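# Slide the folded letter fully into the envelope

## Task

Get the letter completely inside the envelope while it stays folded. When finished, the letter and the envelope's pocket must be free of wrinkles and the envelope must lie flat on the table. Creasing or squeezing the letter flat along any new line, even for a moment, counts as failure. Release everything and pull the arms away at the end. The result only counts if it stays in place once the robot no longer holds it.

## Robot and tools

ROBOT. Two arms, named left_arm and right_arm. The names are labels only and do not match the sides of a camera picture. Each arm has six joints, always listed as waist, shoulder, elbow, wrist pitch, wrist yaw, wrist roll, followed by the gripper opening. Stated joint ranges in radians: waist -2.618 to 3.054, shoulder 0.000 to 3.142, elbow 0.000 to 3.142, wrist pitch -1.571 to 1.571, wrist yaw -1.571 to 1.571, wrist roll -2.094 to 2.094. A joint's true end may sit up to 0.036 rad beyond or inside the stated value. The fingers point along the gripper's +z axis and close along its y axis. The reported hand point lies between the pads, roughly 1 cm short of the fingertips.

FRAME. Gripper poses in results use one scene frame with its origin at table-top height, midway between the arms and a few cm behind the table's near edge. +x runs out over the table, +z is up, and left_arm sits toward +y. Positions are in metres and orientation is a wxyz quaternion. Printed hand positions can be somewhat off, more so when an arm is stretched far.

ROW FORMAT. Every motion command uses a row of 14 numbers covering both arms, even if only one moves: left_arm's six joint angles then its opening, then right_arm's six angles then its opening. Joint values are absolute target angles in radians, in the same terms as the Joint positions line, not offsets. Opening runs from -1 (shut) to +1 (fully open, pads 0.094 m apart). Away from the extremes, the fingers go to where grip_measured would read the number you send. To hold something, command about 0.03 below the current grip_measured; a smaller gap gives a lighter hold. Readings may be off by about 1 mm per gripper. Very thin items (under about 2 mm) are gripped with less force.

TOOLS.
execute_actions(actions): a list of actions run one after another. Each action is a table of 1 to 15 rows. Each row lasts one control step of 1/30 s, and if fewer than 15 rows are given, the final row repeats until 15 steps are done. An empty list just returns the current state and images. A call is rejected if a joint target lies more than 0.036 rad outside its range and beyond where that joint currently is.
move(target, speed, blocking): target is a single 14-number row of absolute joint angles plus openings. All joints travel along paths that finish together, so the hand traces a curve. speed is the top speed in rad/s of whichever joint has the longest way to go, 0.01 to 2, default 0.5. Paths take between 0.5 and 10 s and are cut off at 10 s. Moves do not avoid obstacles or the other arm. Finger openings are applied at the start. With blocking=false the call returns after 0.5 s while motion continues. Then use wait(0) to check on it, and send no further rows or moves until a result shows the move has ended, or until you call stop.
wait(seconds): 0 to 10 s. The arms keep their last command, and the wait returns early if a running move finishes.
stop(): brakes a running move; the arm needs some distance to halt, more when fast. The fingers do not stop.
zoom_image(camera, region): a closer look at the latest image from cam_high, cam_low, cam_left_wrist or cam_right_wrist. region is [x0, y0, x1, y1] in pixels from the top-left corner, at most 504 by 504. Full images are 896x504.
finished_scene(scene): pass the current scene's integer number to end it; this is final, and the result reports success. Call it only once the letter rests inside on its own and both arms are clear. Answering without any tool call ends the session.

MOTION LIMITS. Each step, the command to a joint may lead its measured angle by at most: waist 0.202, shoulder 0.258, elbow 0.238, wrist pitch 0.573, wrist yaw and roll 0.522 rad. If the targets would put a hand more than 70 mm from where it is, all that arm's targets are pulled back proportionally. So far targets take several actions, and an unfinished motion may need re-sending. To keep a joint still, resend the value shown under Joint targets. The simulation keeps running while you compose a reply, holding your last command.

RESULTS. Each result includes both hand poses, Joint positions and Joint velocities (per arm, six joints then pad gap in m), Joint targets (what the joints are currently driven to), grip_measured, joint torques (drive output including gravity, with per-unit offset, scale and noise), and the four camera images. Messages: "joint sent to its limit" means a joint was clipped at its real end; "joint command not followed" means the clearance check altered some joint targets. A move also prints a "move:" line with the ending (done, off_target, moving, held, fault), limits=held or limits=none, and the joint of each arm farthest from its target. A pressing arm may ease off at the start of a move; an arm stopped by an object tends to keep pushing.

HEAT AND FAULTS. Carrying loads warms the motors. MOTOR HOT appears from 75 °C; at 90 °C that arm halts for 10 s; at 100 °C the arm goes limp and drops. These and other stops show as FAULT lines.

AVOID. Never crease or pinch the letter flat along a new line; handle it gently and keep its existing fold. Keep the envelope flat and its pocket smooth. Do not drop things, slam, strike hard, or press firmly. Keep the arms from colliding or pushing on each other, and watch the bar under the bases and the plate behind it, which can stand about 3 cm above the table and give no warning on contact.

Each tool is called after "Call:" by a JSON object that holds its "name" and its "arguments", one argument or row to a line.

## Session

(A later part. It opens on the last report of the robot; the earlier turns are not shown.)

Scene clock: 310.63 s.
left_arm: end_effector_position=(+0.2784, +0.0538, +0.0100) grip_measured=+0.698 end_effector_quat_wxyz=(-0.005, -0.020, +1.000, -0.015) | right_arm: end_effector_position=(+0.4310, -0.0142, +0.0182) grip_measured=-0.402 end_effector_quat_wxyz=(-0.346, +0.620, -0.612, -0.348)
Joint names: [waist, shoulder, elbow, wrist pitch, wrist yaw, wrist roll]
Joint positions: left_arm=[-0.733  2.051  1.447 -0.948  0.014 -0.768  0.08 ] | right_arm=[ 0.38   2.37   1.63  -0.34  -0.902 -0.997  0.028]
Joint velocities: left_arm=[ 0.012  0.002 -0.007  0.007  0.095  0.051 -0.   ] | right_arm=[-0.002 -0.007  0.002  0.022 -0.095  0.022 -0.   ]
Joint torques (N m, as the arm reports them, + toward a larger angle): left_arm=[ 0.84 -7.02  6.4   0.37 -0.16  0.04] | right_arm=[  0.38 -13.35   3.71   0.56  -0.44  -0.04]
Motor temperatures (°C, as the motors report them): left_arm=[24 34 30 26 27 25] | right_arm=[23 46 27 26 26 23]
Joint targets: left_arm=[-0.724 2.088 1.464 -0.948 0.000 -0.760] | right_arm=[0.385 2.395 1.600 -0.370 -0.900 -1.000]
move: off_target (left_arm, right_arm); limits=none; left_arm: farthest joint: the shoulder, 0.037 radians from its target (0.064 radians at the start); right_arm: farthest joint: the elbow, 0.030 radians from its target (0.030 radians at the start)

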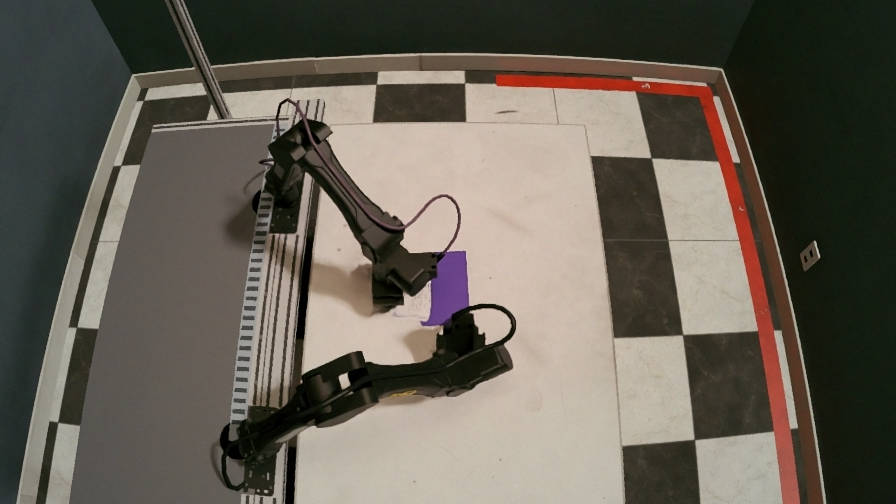

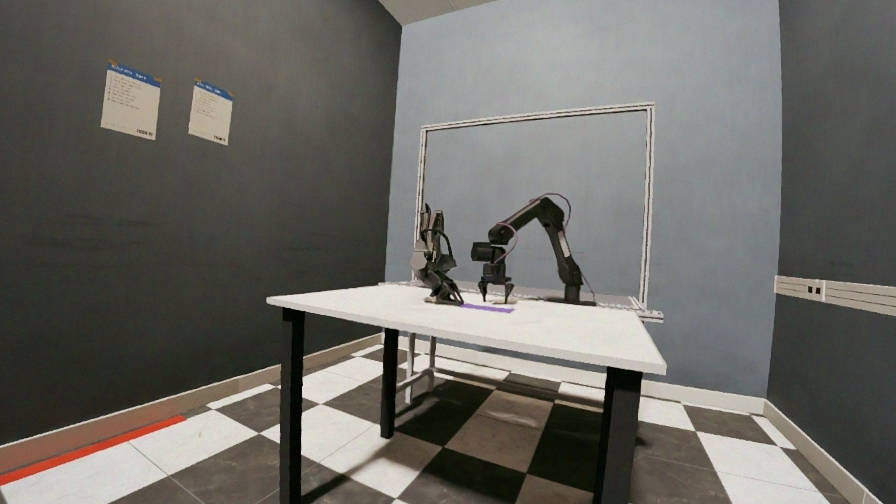

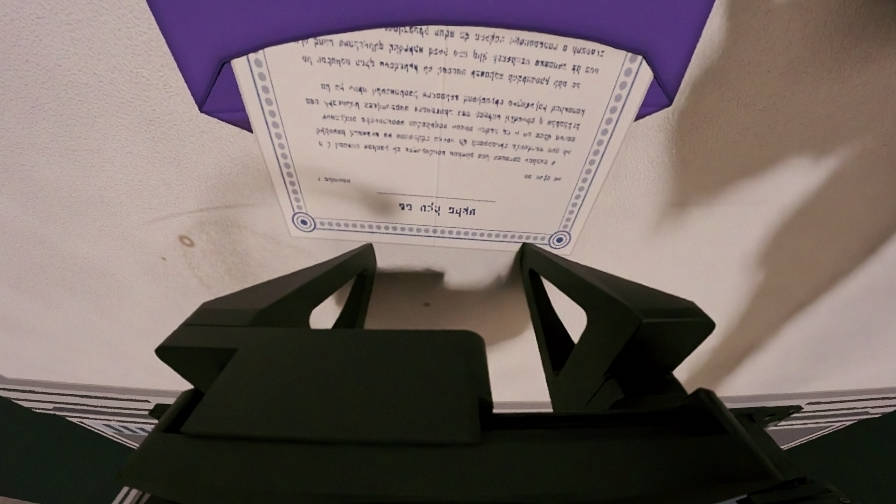

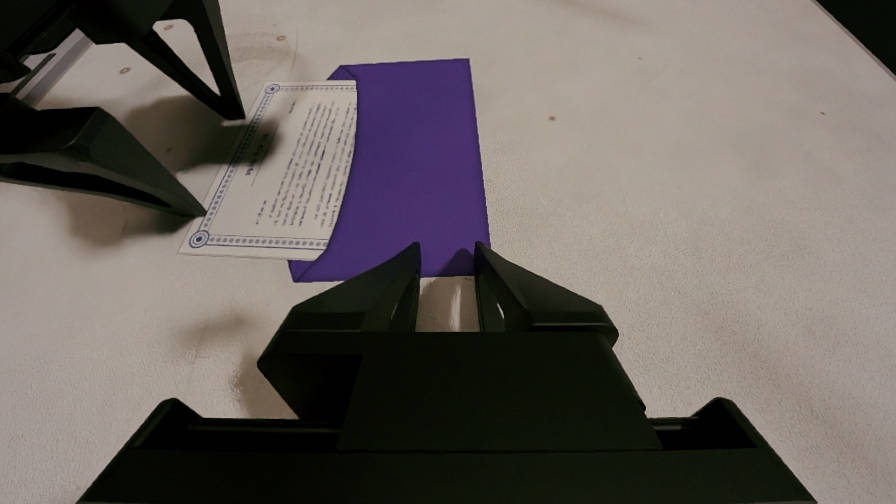

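Call:
{"name": "move", "arguments": {
  "target": [-0.735,1.985,1.46,-0.965,0,-0.77,0.7,0.385,2.395,1.60,-0.37,-0.9,-1.0,-0.4],
  "speed": 0.1
}}

Call:
{"name": "move", "arguments": {
  "target": [-0.825,1.99,1.46,-0.965,0,-0.85,-0.4,0.385,2.395,1.60,-0.37,-0.9,-1.0,-0.4],
  "speed": 0.1
}}

Call:
{"name": "move", "arguments": {
  "target": [-0.81,2.088,1.463,-0.965,0,-0.84,-0.4,0.385,2.395,1.60,-0.37,-0.9,-1.0,-0.4],
  "speed": 0.05
}}

Scene clock: 319.47 s.
left_arm: end_effector_position=(+0.2813, +0.0518, +0.0241) grip_measured=+0.698 end_effector_quat_wxyz=(+0.009, -0.020, +0.999, -0.028) | right_arm: end_effector_position=(+0.4310, -0.0142, +0.0182) grip_measured=-0.402 end_effector_quat_wxyz=(-0.346, +0.620, -0.612, -0.348)
Joint names: [waist, shoulder, elbow, wrist pitch, wrist yaw, wrist roll]
Joint positions: left_arm=[-0.733  2.012  1.447 -0.95   0.013 -0.768  0.08 ] | right_arm=[ 0.38   2.37   1.63  -0.34  -0.902 -0.997  0.028]
Joint velocities: left_arm=[ 0.007  0.002 -0.007  0.037  0.022  0.007 -0.001] | right_arm=[-0.002  0.002  0.002  0.022 -0.066 -0.037 -0.001]
Joint torques (N m, as the arm reports them, + toward a larger angle): left_arm=[ -0.19 -10.73   6.13   0.32  -0.16  -0.01] | right_arm=[  0.39 -13.36   3.71   0.57  -0.45  -0.03]
Motor temperatures (°C, as the motors report them): left_arm=[24 35 30 26 27 25] | right_arm=[23 46 27 26 26 23]
Joint targets: left_arm=[-0.735 1.985 1.460 -0.965 -0.000 -0.770] | right_arm=[0.385 2.395 1.600 -0.370 -0.900 -1.000]
move: off_target (left_arm, right_arm); limits=none; left_arm: farthest joint: the shoulder, 0.027 radians from its target (0.066 radians at the start); right_arm: farthest joint: the elbow, 0.030 radians from its target (0.030 radians at the start)

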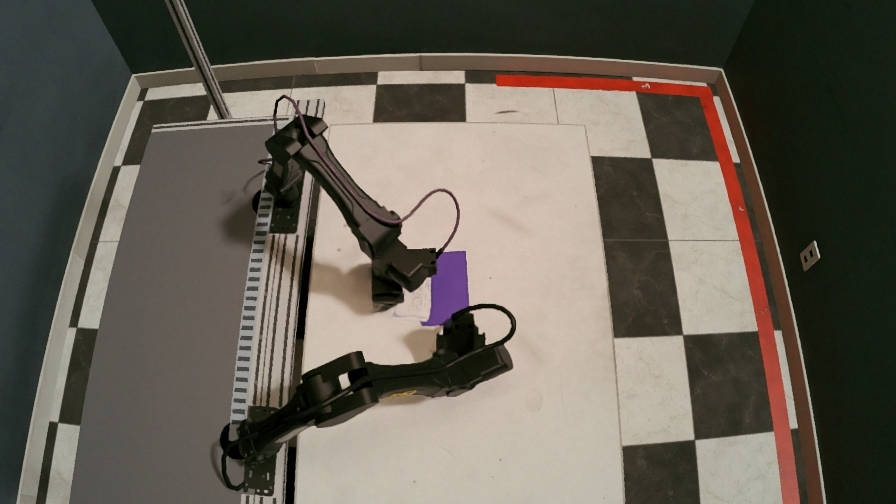

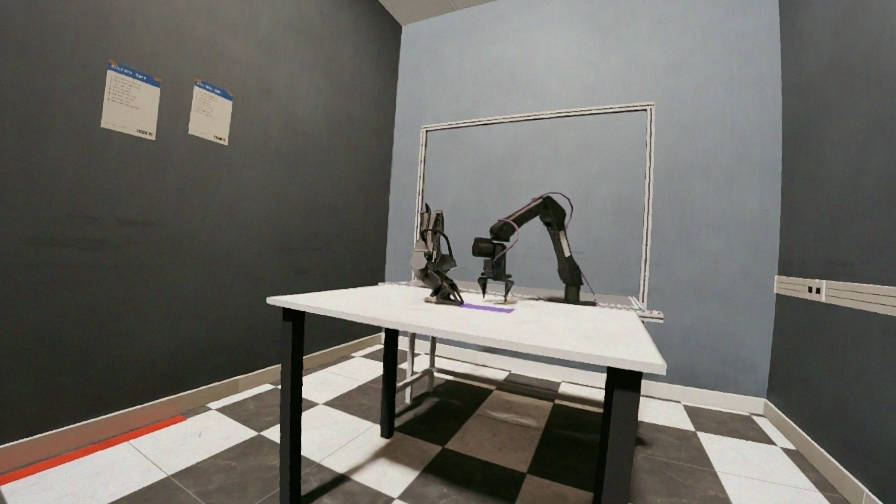

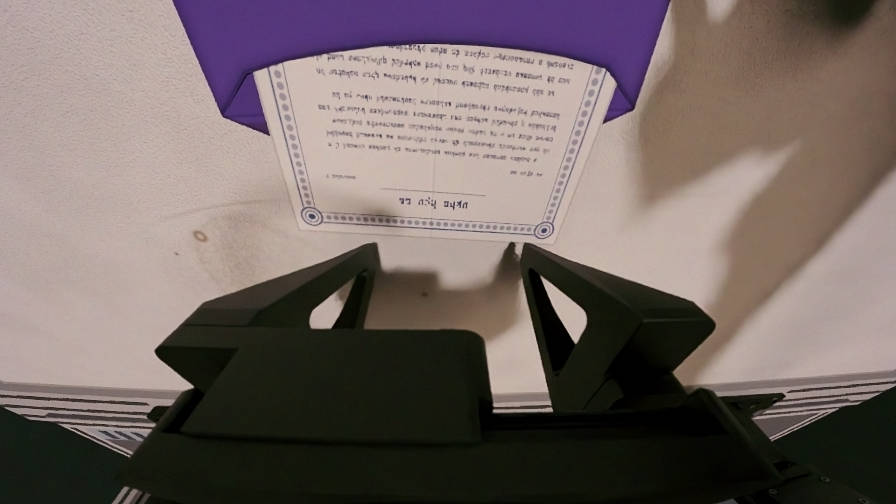

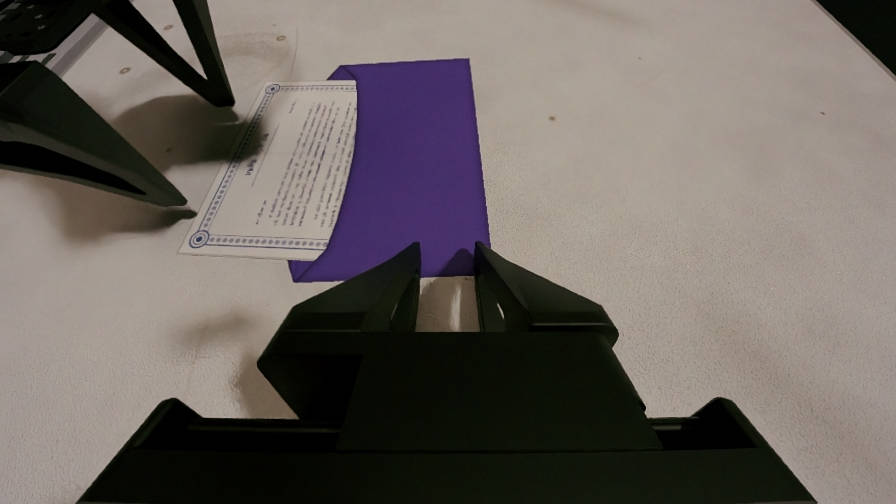

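Scene clock: 320.90 s.
left_arm: end_effector_position=(+0.2587, +0.0286, +0.0246) grip_measured=-0.398 end_effector_quat_wxyz=(+0.007, -0.015, +0.999, -0.029) | right_arm: end_effector_position=(+0.4310, -0.0142, +0.0182) grip_measured=-0.402 end_effector_quat_wxyz=(-0.346, +0.620, -0.612, -0.348)
Joint names: [waist, shoulder, elbow, wrist pitch, wrist yaw, wrist roll]
Joint positions: left_arm=[-0.817  2.012  1.447 -0.95   0.013 -0.842  0.028] | right_arm=[ 0.38   2.37   1.63  -0.34  -0.902 -0.997  0.028]
Joint velocities: left_arm=[-0.002  0.002  0.002 -0.022  0.007 -0.007  0.   ] | right_arm=[-0.012 -0.002 -0.012 -0.007 -0.037 -0.037 -0.001]
Joint torques (N m, as the arm reports them, + toward a larger angle): left_arm=[ -0.72 -10.46   6.25   0.28  -0.15  -0.06] | right_arm=[  0.39 -13.35   3.71   0.56  -0.44  -0.04]
Motor temperatures (°C, as the motors report them): left_arm=[24 35 30 26 27 25] | right_arm=[23 46 27 26 26 23]
Joint targets: left_arm=[-0.825 1.990 1.460 -0.965 0.000 -0.850] | right_arm=[0.385 2.395 1.600 -0.370 -0.900 -1.000]
move: off_target (left_arm, right_arm); limits=none; left_arm: farthest joint: the shoulder, 0.022 radians from its target (0.022 radians at the start); right_arm: farthest joint: the elbow, 0.030 radians from its target (0.030 radians at the start)

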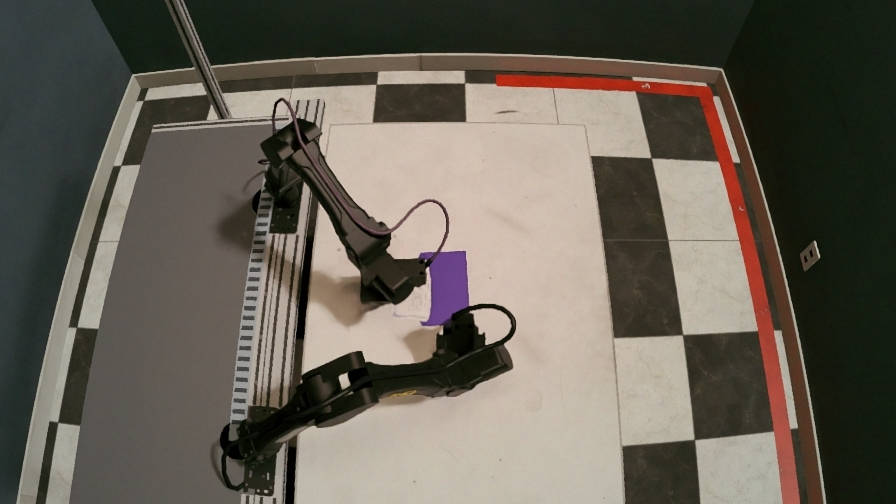

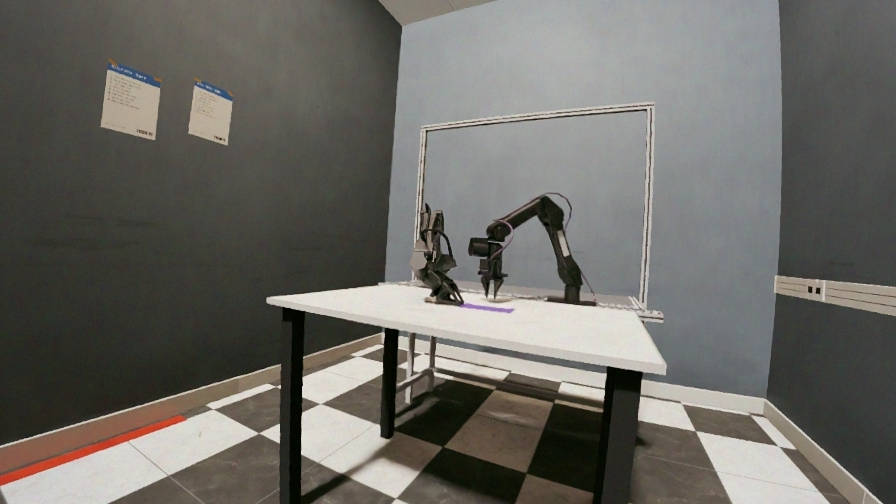

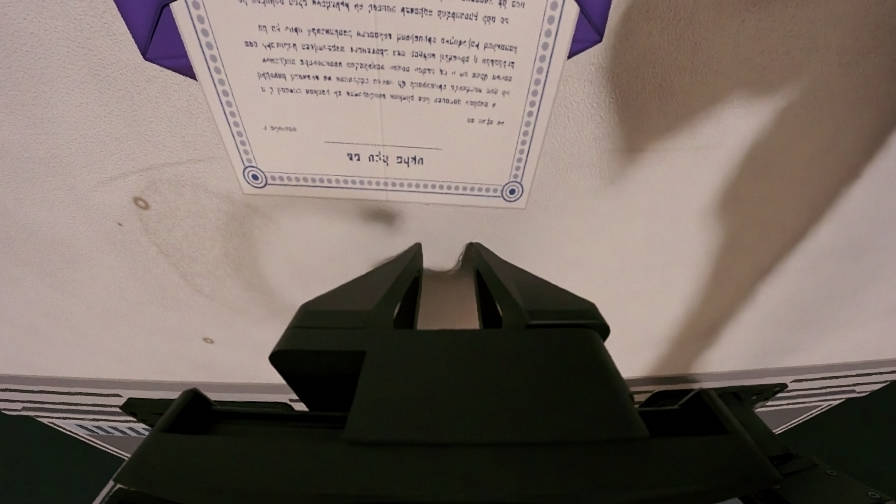

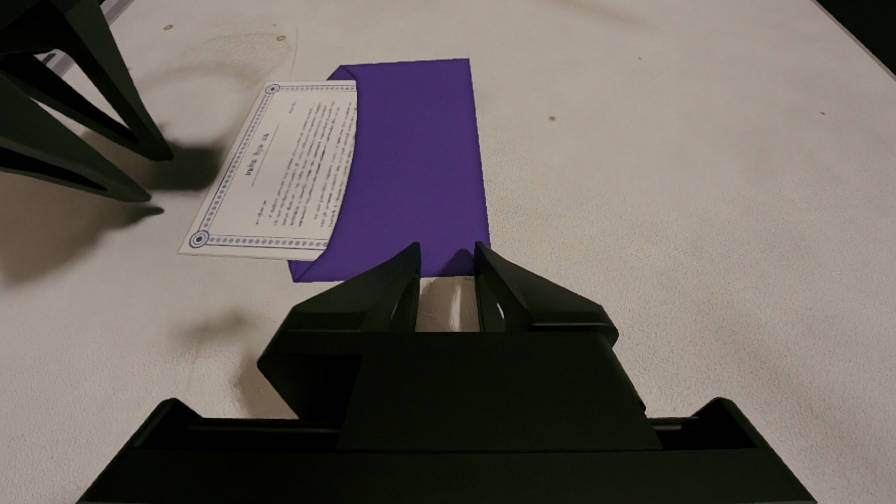

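Scene clock: 322.63 s.
left_arm: end_effector_position=(+0.2557, +0.0314, +0.0101) grip_measured=-0.398 end_effector_quat_wxyz=(-0.006, -0.015, +1.000, -0.014) | right_arm: end_effector_position=(+0.4310, -0.0142, +0.0182) grip_measured=-0.402 end_effector_quat_wxyz=(-0.346, +0.620, -0.612, -0.348)
Joint names: [waist, shoulder, elbow, wrist pitch, wrist yaw, wrist roll]
Joint positions: left_arm=[-0.817  2.052  1.447 -0.95   0.013 -0.842  0.028] | right_arm=[ 0.38   2.37   1.63  -0.34  -0.902 -0.997  0.028]
Joint velocities: left_arm=[-0.012 -0.002 -0.007 -0.081 -0.051 -0.066  0.   ] | right_arm=[-0.002 -0.012  0.007  0.007 -0.022  0.066  0.001]
Joint torques (N m, as the arm reports them, + toward a larger angle): left_arm=[ 0.65 -7.06  6.35  0.19 -0.16  0.02] | right_arm=[  0.39 -13.34   3.71   0.57  -0.45  -0.03]
Motor temperatures (°C, as the motors report them): left_arm=[24 35 30 26 27 25] | right_arm=[23 46 27 26 26 23]
Joint targets: left_arm=[-0.810 2.088 1.463 -0.965 0.000 -0.840] | right_arm=[0.385 2.395 1.600 -0.370 -0.900 -1.000]
move: off_target (left_arm, right_arm); limits=none; left_arm: farthest joint: the shoulder, 0.036 radians from its target (0.076 radians at the start); right_arm: farthest joint: the elbow, 0.030 radians from its target (0.030 radians at the start)

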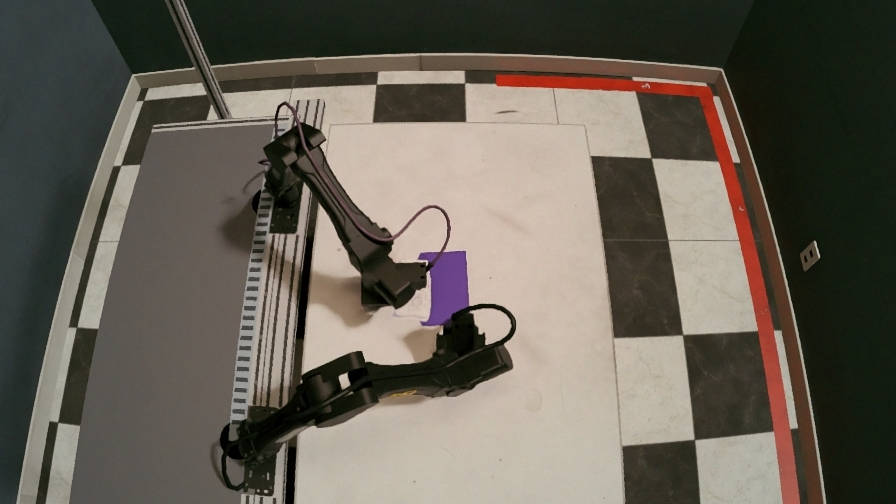

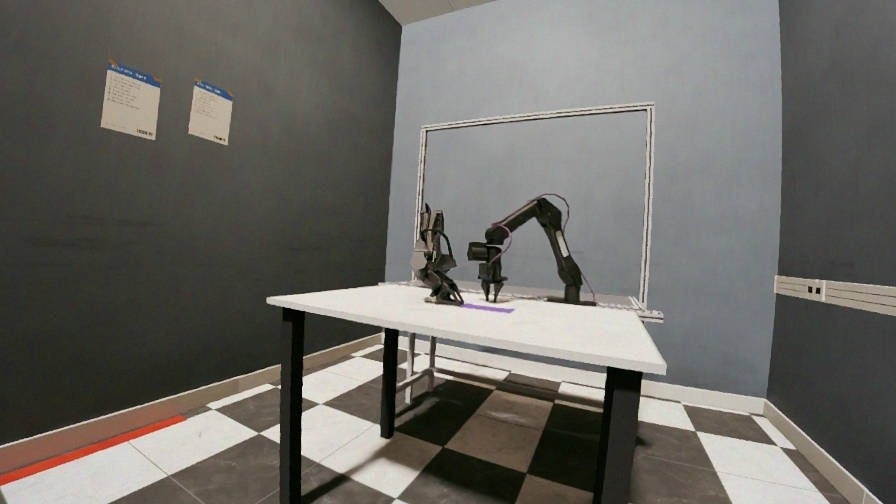

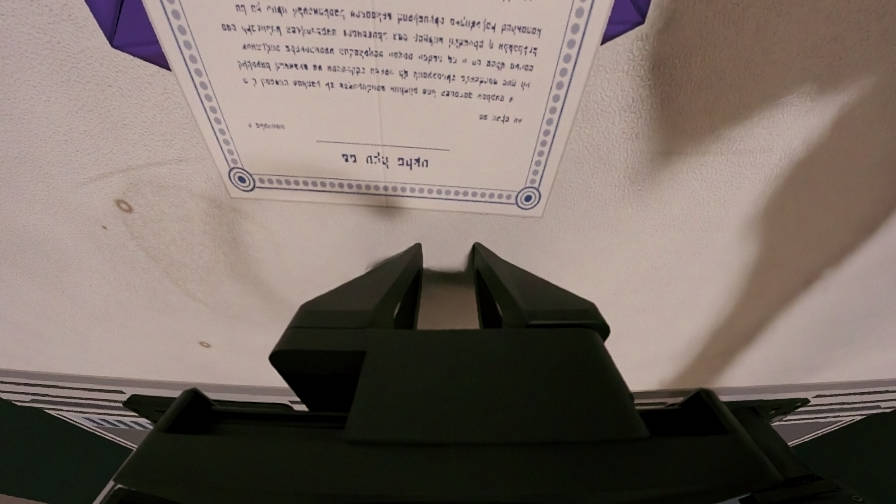

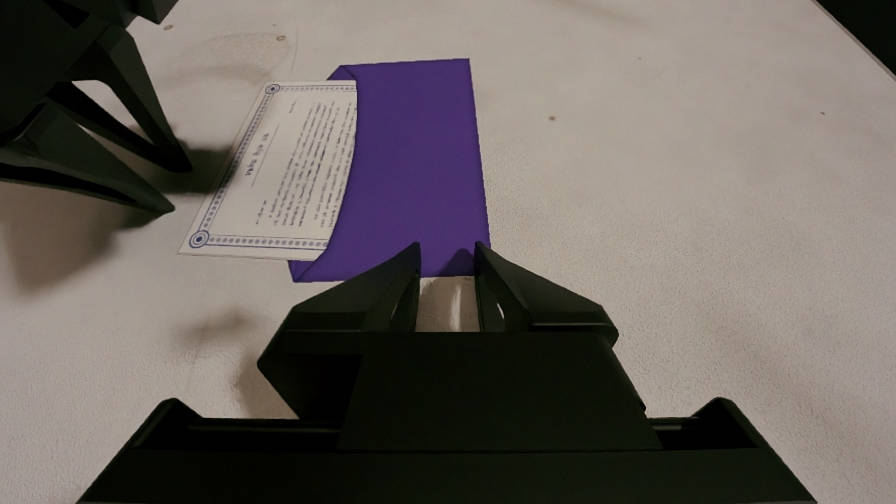

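Call:
{"name": "execute_actions", "arguments": {
  "actions": []
}}

Scene clock: 342.73 s.
left_arm: end_effector_position=(+0.2557, +0.0314, +0.0101) grip_measured=-0.398 end_effector_quat_wxyz=(-0.006, -0.015, +1.000, -0.014) | right_arm: end_effector_position=(+0.4310, -0.0142, +0.0182) grip_measured=-0.402 end_effector_quat_wxyz=(-0.346, +0.620, -0.612, -0.348)
Joint names: [waist, shoulder, elbow, wrist pitch, wrist yaw, wrist roll]
Joint positions: left_arm=[-0.817  2.052  1.447 -0.95   0.013 -0.842  0.028] | right_arm=[ 0.38   2.37   1.63  -0.34  -0.902 -0.997  0.028]
Joint velocities: left_arm=[ 0.002 -0.022 -0.027  0.037  0.007 -0.051  0.001] | right_arm=[ 0.007 -0.012  0.007  0.007  0.022 -0.007  0.   ]
Joint torques (N m, as the arm reports them, + toward a larger angle): left_arm=[ 0.65 -7.05  6.34  0.2  -0.16  0.02] | right_arm=[  0.38 -13.36   3.71   0.57  -0.45  -0.03]
Motor temperatures (°C, as the motors report them): left_arm=[24 35 31 26 27 25] | right_arm=[23 47 27 26 26 23]
Joint targets: left_arm=[-0.810 2.088 1.463 -0.965 0.000 -0.840] | right_arm=[0.385 2.395 1.600 -0.370 -0.900 -1.000]

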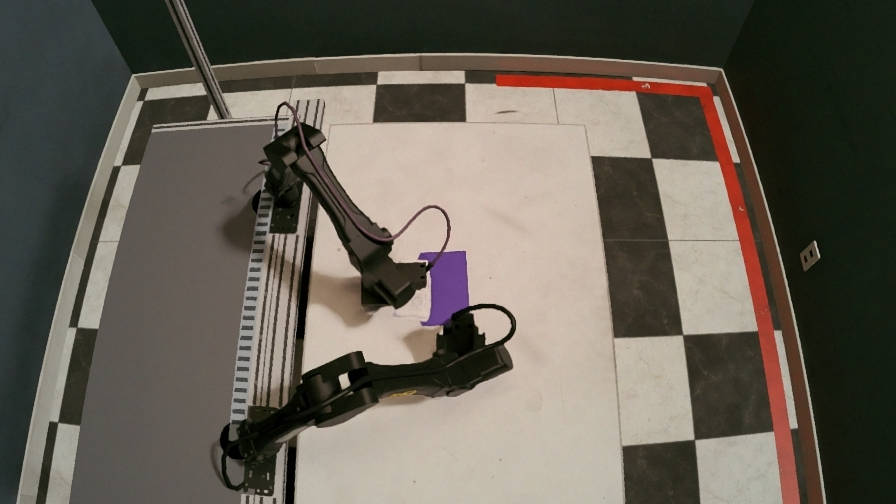

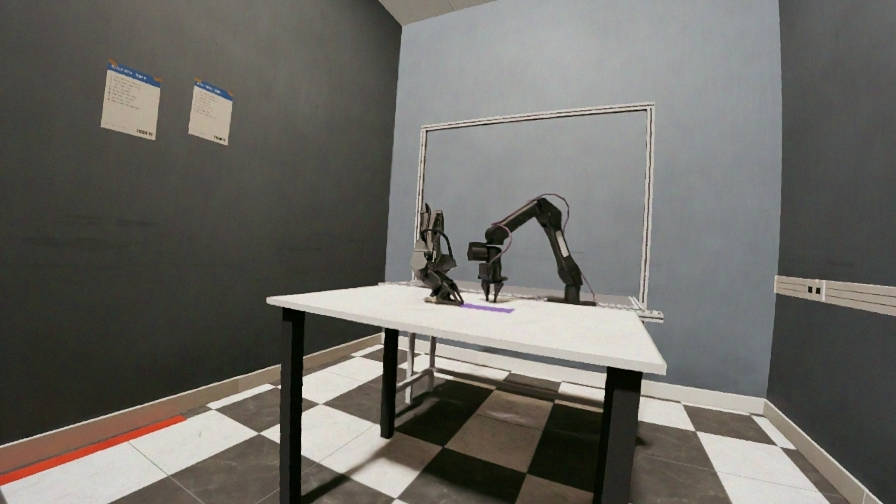

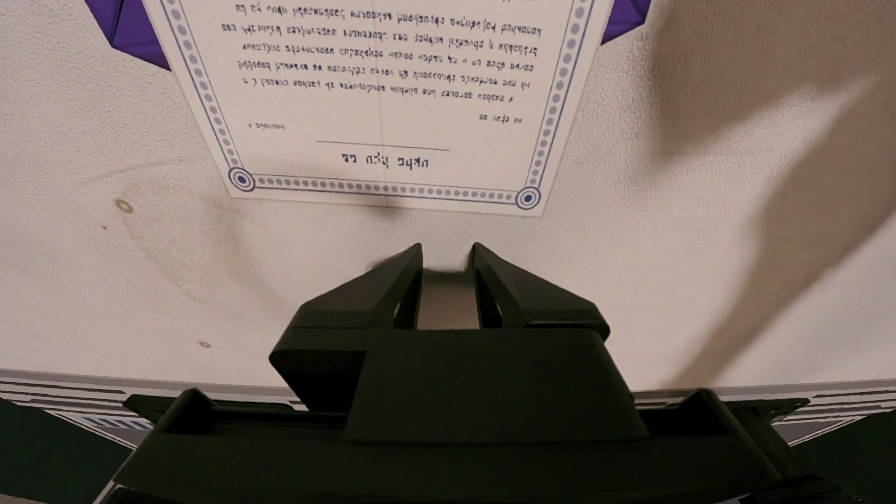

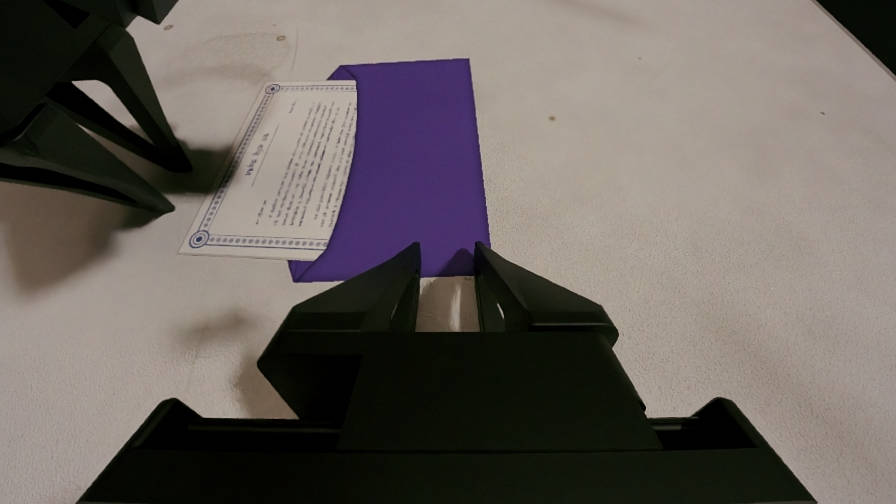

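Call:
{"name": "move", "arguments": {
  "target": [-0.755,2.146,1.56,-0.99,0,-0.79,-0.4,0.385,2.395,1.6,-0.37,-0.9,-1.0,-0.4],
  "speed": 0.03
}}

Scene clock: 350.83 s.
left_arm: end_effector_position=(+0.2822, +0.0342, +0.0100) grip_measured=-0.398 end_effector_quat_wxyz=(-0.007, -0.020, +1.000, -0.014) | right_arm: end_effector_position=(+0.4310, -0.0142, +0.0182) grip_measured=-0.402 end_effector_quat_wxyz=(-0.346, +0.620, -0.612, -0.348)
Joint names: [waist, shoulder, elbow, wrist pitch, wrist yaw, wrist roll]
Joint positions: left_arm=[-0.763  2.113  1.542 -0.985  0.015 -0.799  0.028] | right_arm=[ 0.38   2.37   1.63  -0.34  -0.902 -0.997  0.028]
Joint velocities: left_arm=[-0.017 -0.002 -0.002 -0.022 -0.051  0.022 -0.001] | right_arm=[-0.012 -0.002  0.002 -0.051 -0.037 -0.037 -0.   ]
Joint torques (N m, as the arm reports them, + toward a larger angle): left_arm=[ 0.72 -7.72  6.54  0.31 -0.19  0.09] | right_arm=[  0.39 -13.37   3.7    0.57  -0.44  -0.03]
Motor temperatures (°C, as the motors report them): left_arm=[24 35 31 26 27 25] | right_arm=[23 47 27 26 26 23]
Joint targets: left_arm=[-0.755 2.146 1.560 -0.990 0.000 -0.790] | right_arm=[0.385 2.395 1.600 -0.370 -0.900 -1.000]
move: off_target (left_arm, right_arm); limits=none; left_arm: farthest joint: the shoulder, 0.033 radians from its target (0.094 radians at the start); right_arm: farthest joint: the elbow, 0.030 radians from its target (0.030 radians at the start)

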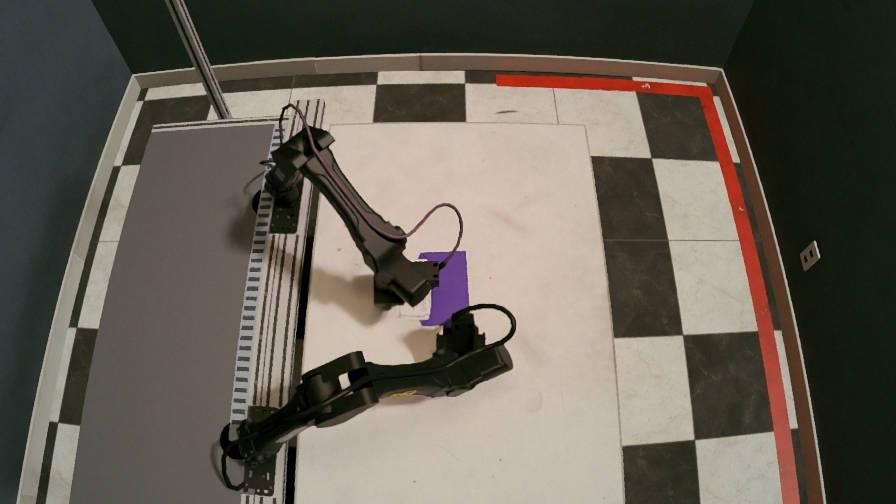

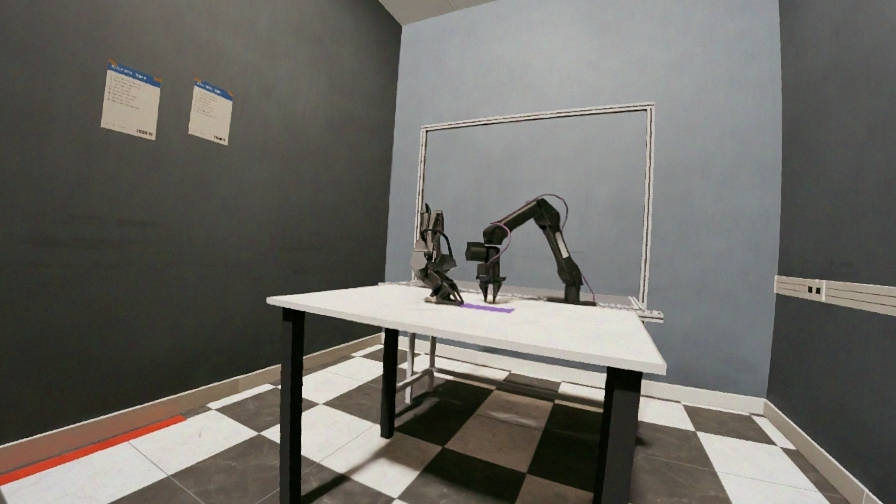

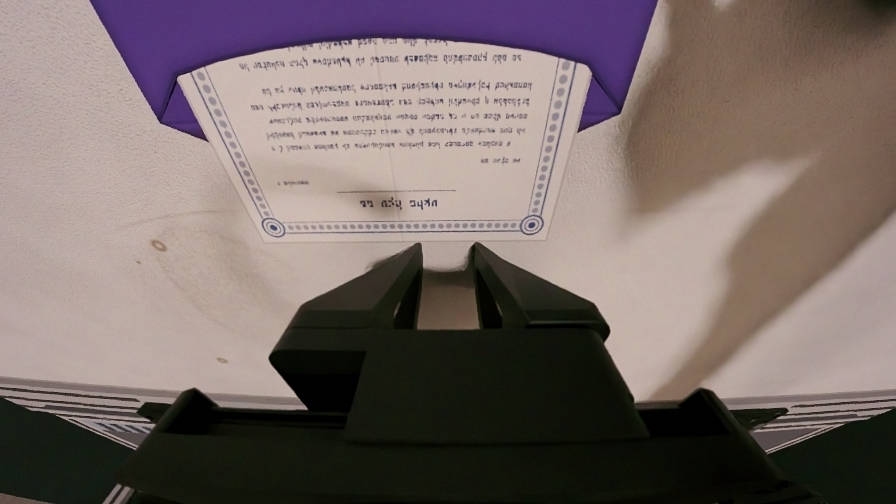

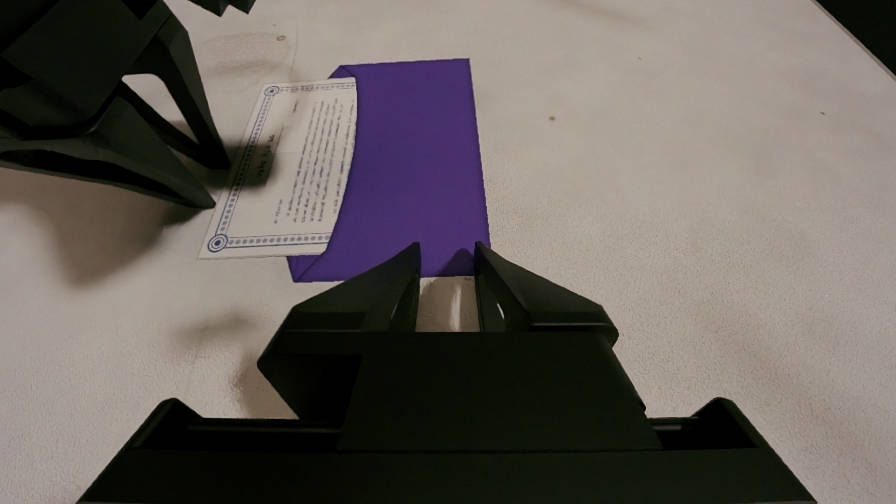

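Call:
{"name": "move", "arguments": {
  "target": [-0.698,2.18,1.613,-1.015,0,-0.735,-0.4,0.385,2.395,1.6,-0.37,-0.9,-1.0,-0.4],
  "speed": 0.03
}}

Scene clock: 357.83 s.
left_arm: end_effector_position=(+0.3027, +0.0452, +0.0100) grip_measured=-0.398 end_effector_quat_wxyz=(-0.010, -0.022, +1.000, -0.014) | right_arm: end_effector_position=(+0.4310, -0.0142, +0.0182) grip_measured=-0.402 end_effector_quat_wxyz=(-0.346, +0.620, -0.612, -0.348)
Joint names: [waist, shoulder, elbow, wrist pitch, wrist yaw, wrist roll]
Joint positions: left_arm=[-0.707  2.146  1.596 -1.011  0.02  -0.745  0.028] | right_arm=[ 0.38   2.37   1.63  -0.34  -0.902 -0.997  0.028]
Joint velocities: left_arm=[-0.012 -0.012  0.017 -0.007 -0.037  0.037 -0.001] | right_arm=[-0.007 -0.012  0.012  0.037 -0.007  0.022 -0.   ]
Joint torques (N m, as the arm reports them, + toward a larger angle): left_arm=[ 0.87 -7.93  6.51  0.3  -0.2   0.08] | right_arm=[  0.38 -13.34   3.7    0.57  -0.45  -0.04]
Motor temperatures (°C, as the motors report them): left_arm=[24 35 31 26 27 25] | right_arm=[23 47 27 26 26 23]
Joint targets: left_arm=[-0.698 2.180 1.613 -1.015 -0.000 -0.735] | right_arm=[0.385 2.395 1.600 -0.370 -0.900 -1.000]
move: off_target (left_arm, right_arm); limits=none; left_arm: farthest joint: the shoulder, 0.034 radians from its target (0.067 radians at the start); right_arm: farthest joint: the elbow, 0.030 radians from its target (0.030 radians at the start)

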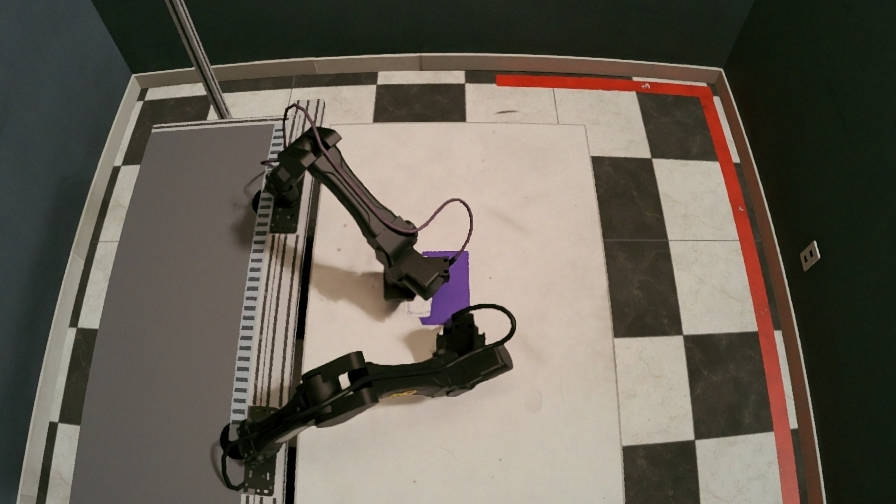

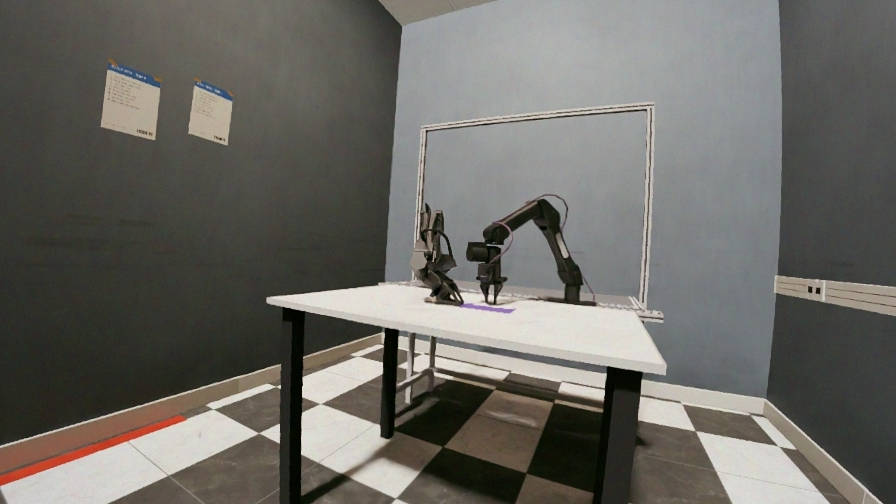

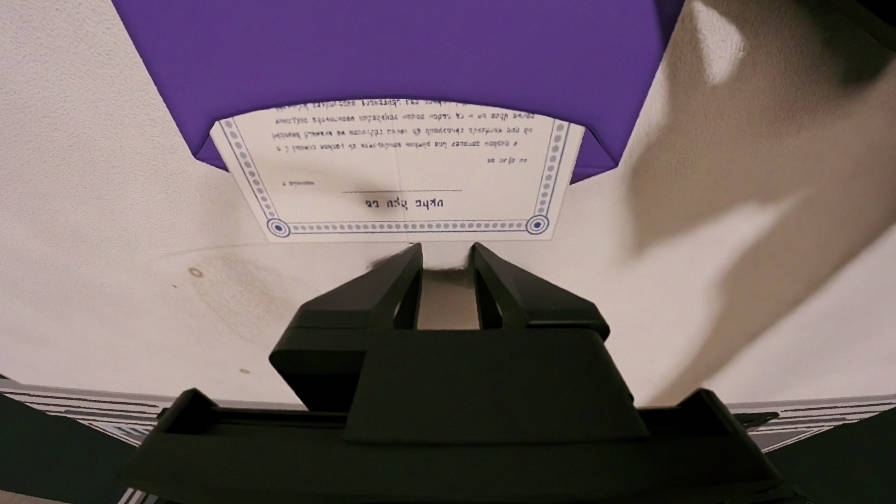

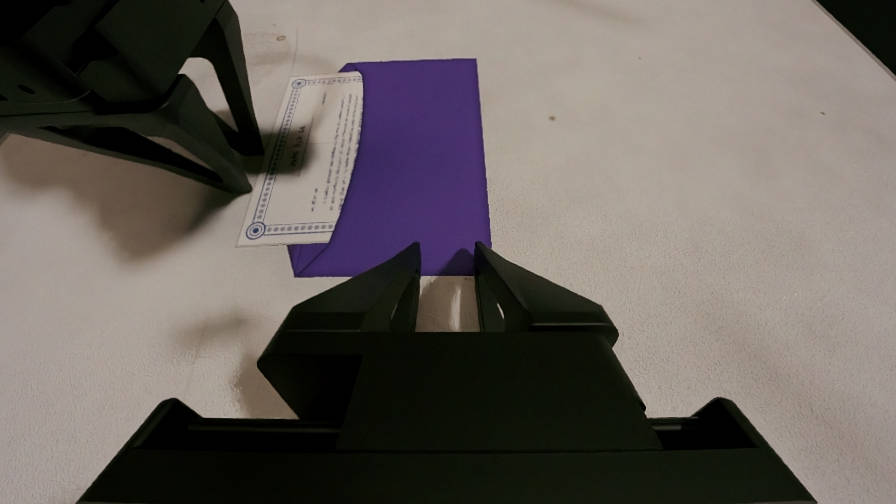

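Call:
{"name": "move", "arguments": {
  "target": [-0.675,2.252,1.726,-1.055,0,-0.705,-0.4,0.385,2.395,1.6,-0.37,-0.9,-1.0,-0.4],
  "speed": 0.04
}}

Scene clock: 365.23 s.
left_arm: end_effector_position=(+0.3218, +0.0417, +0.0105) grip_measured=-0.398 end_effector_quat_wxyz=(-0.011, -0.018, +1.000, -0.014) | right_arm: end_effector_position=(+0.4310, -0.0142, +0.0182) grip_measured=-0.402 end_effector_quat_wxyz=(-0.346, +0.620, -0.612, -0.348)
Joint names: [waist, shoulder, elbow, wrist pitch, wrist yaw, wrist roll]
Joint positions: left_arm=[-0.684  2.214  1.709 -1.061  0.021 -0.713  0.028] | right_arm=[ 0.38   2.37   1.63  -0.34  -0.902 -0.997  0.028]
Joint velocities: left_arm=[-0.007  0.007  0.002 -0.051 -0.037  0.007 -0.   ] | right_arm=[-0.002 -0.007  0.002 -0.081 -0.051  0.051 -0.   ]
Joint torques (N m, as the arm reports them, + toward a larger angle): left_arm=[ 0.77 -8.2   6.53  0.4  -0.24  0.05] | right_arm=[  0.39 -13.34   3.7    0.56  -0.45  -0.03]
Motor temperatures (°C, as the motors report them): left_arm=[24 36 31 26 27 25] | right_arm=[23 48 27 26 26 23]
Joint targets: left_arm=[-0.675 2.252 1.726 -1.055 0.000 -0.705] | right_arm=[0.385 2.395 1.600 -0.370 -0.900 -1.000]
move: off_target (left_arm, right_arm); limits=none; left_arm: farthest joint: the shoulder, 0.038 radians from its target (0.106 radians at the start); right_arm: farthest joint: the elbow, 0.030 radians from its target (0.030 radians at the start)

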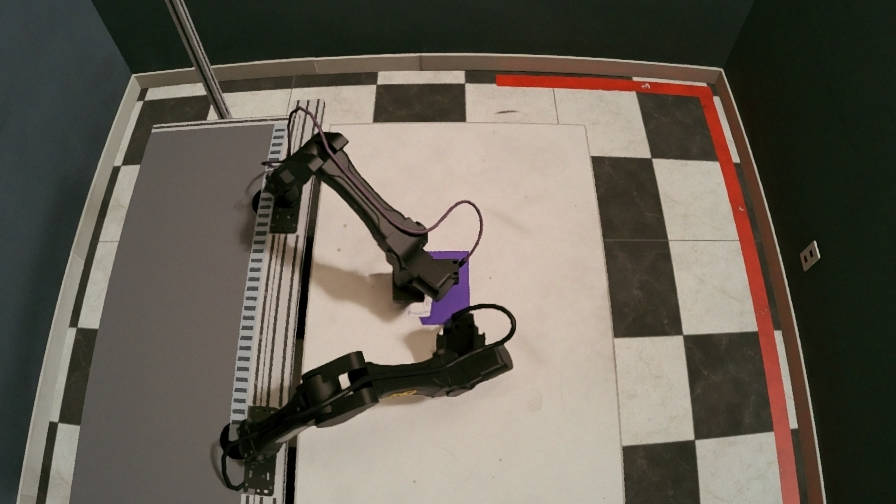

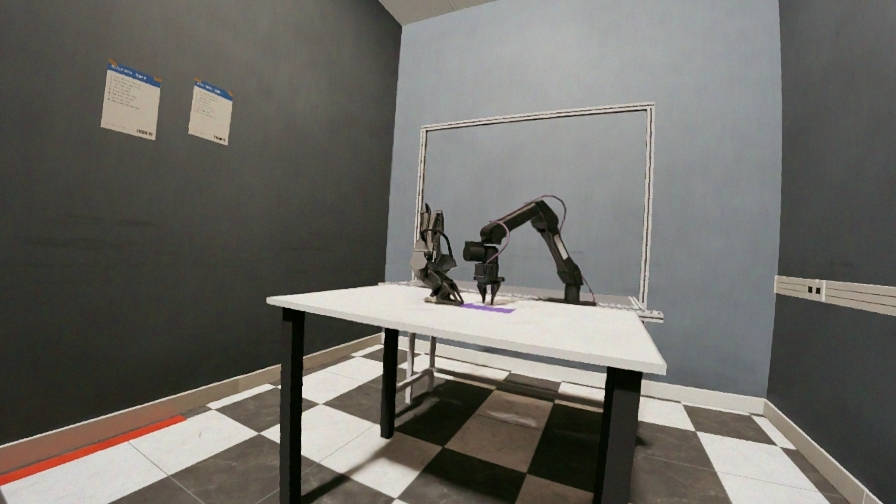

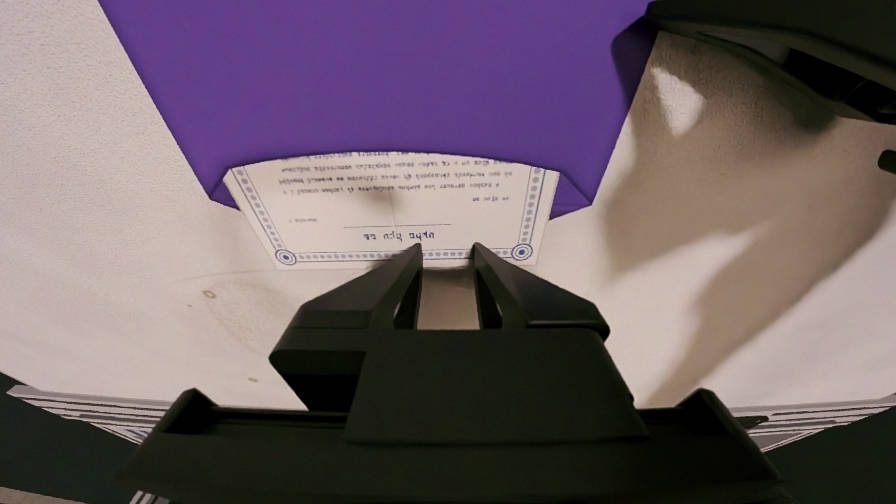

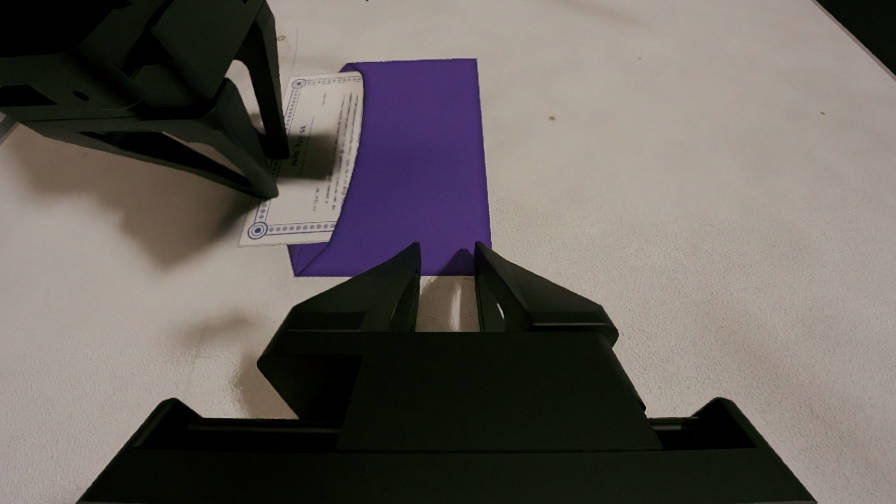

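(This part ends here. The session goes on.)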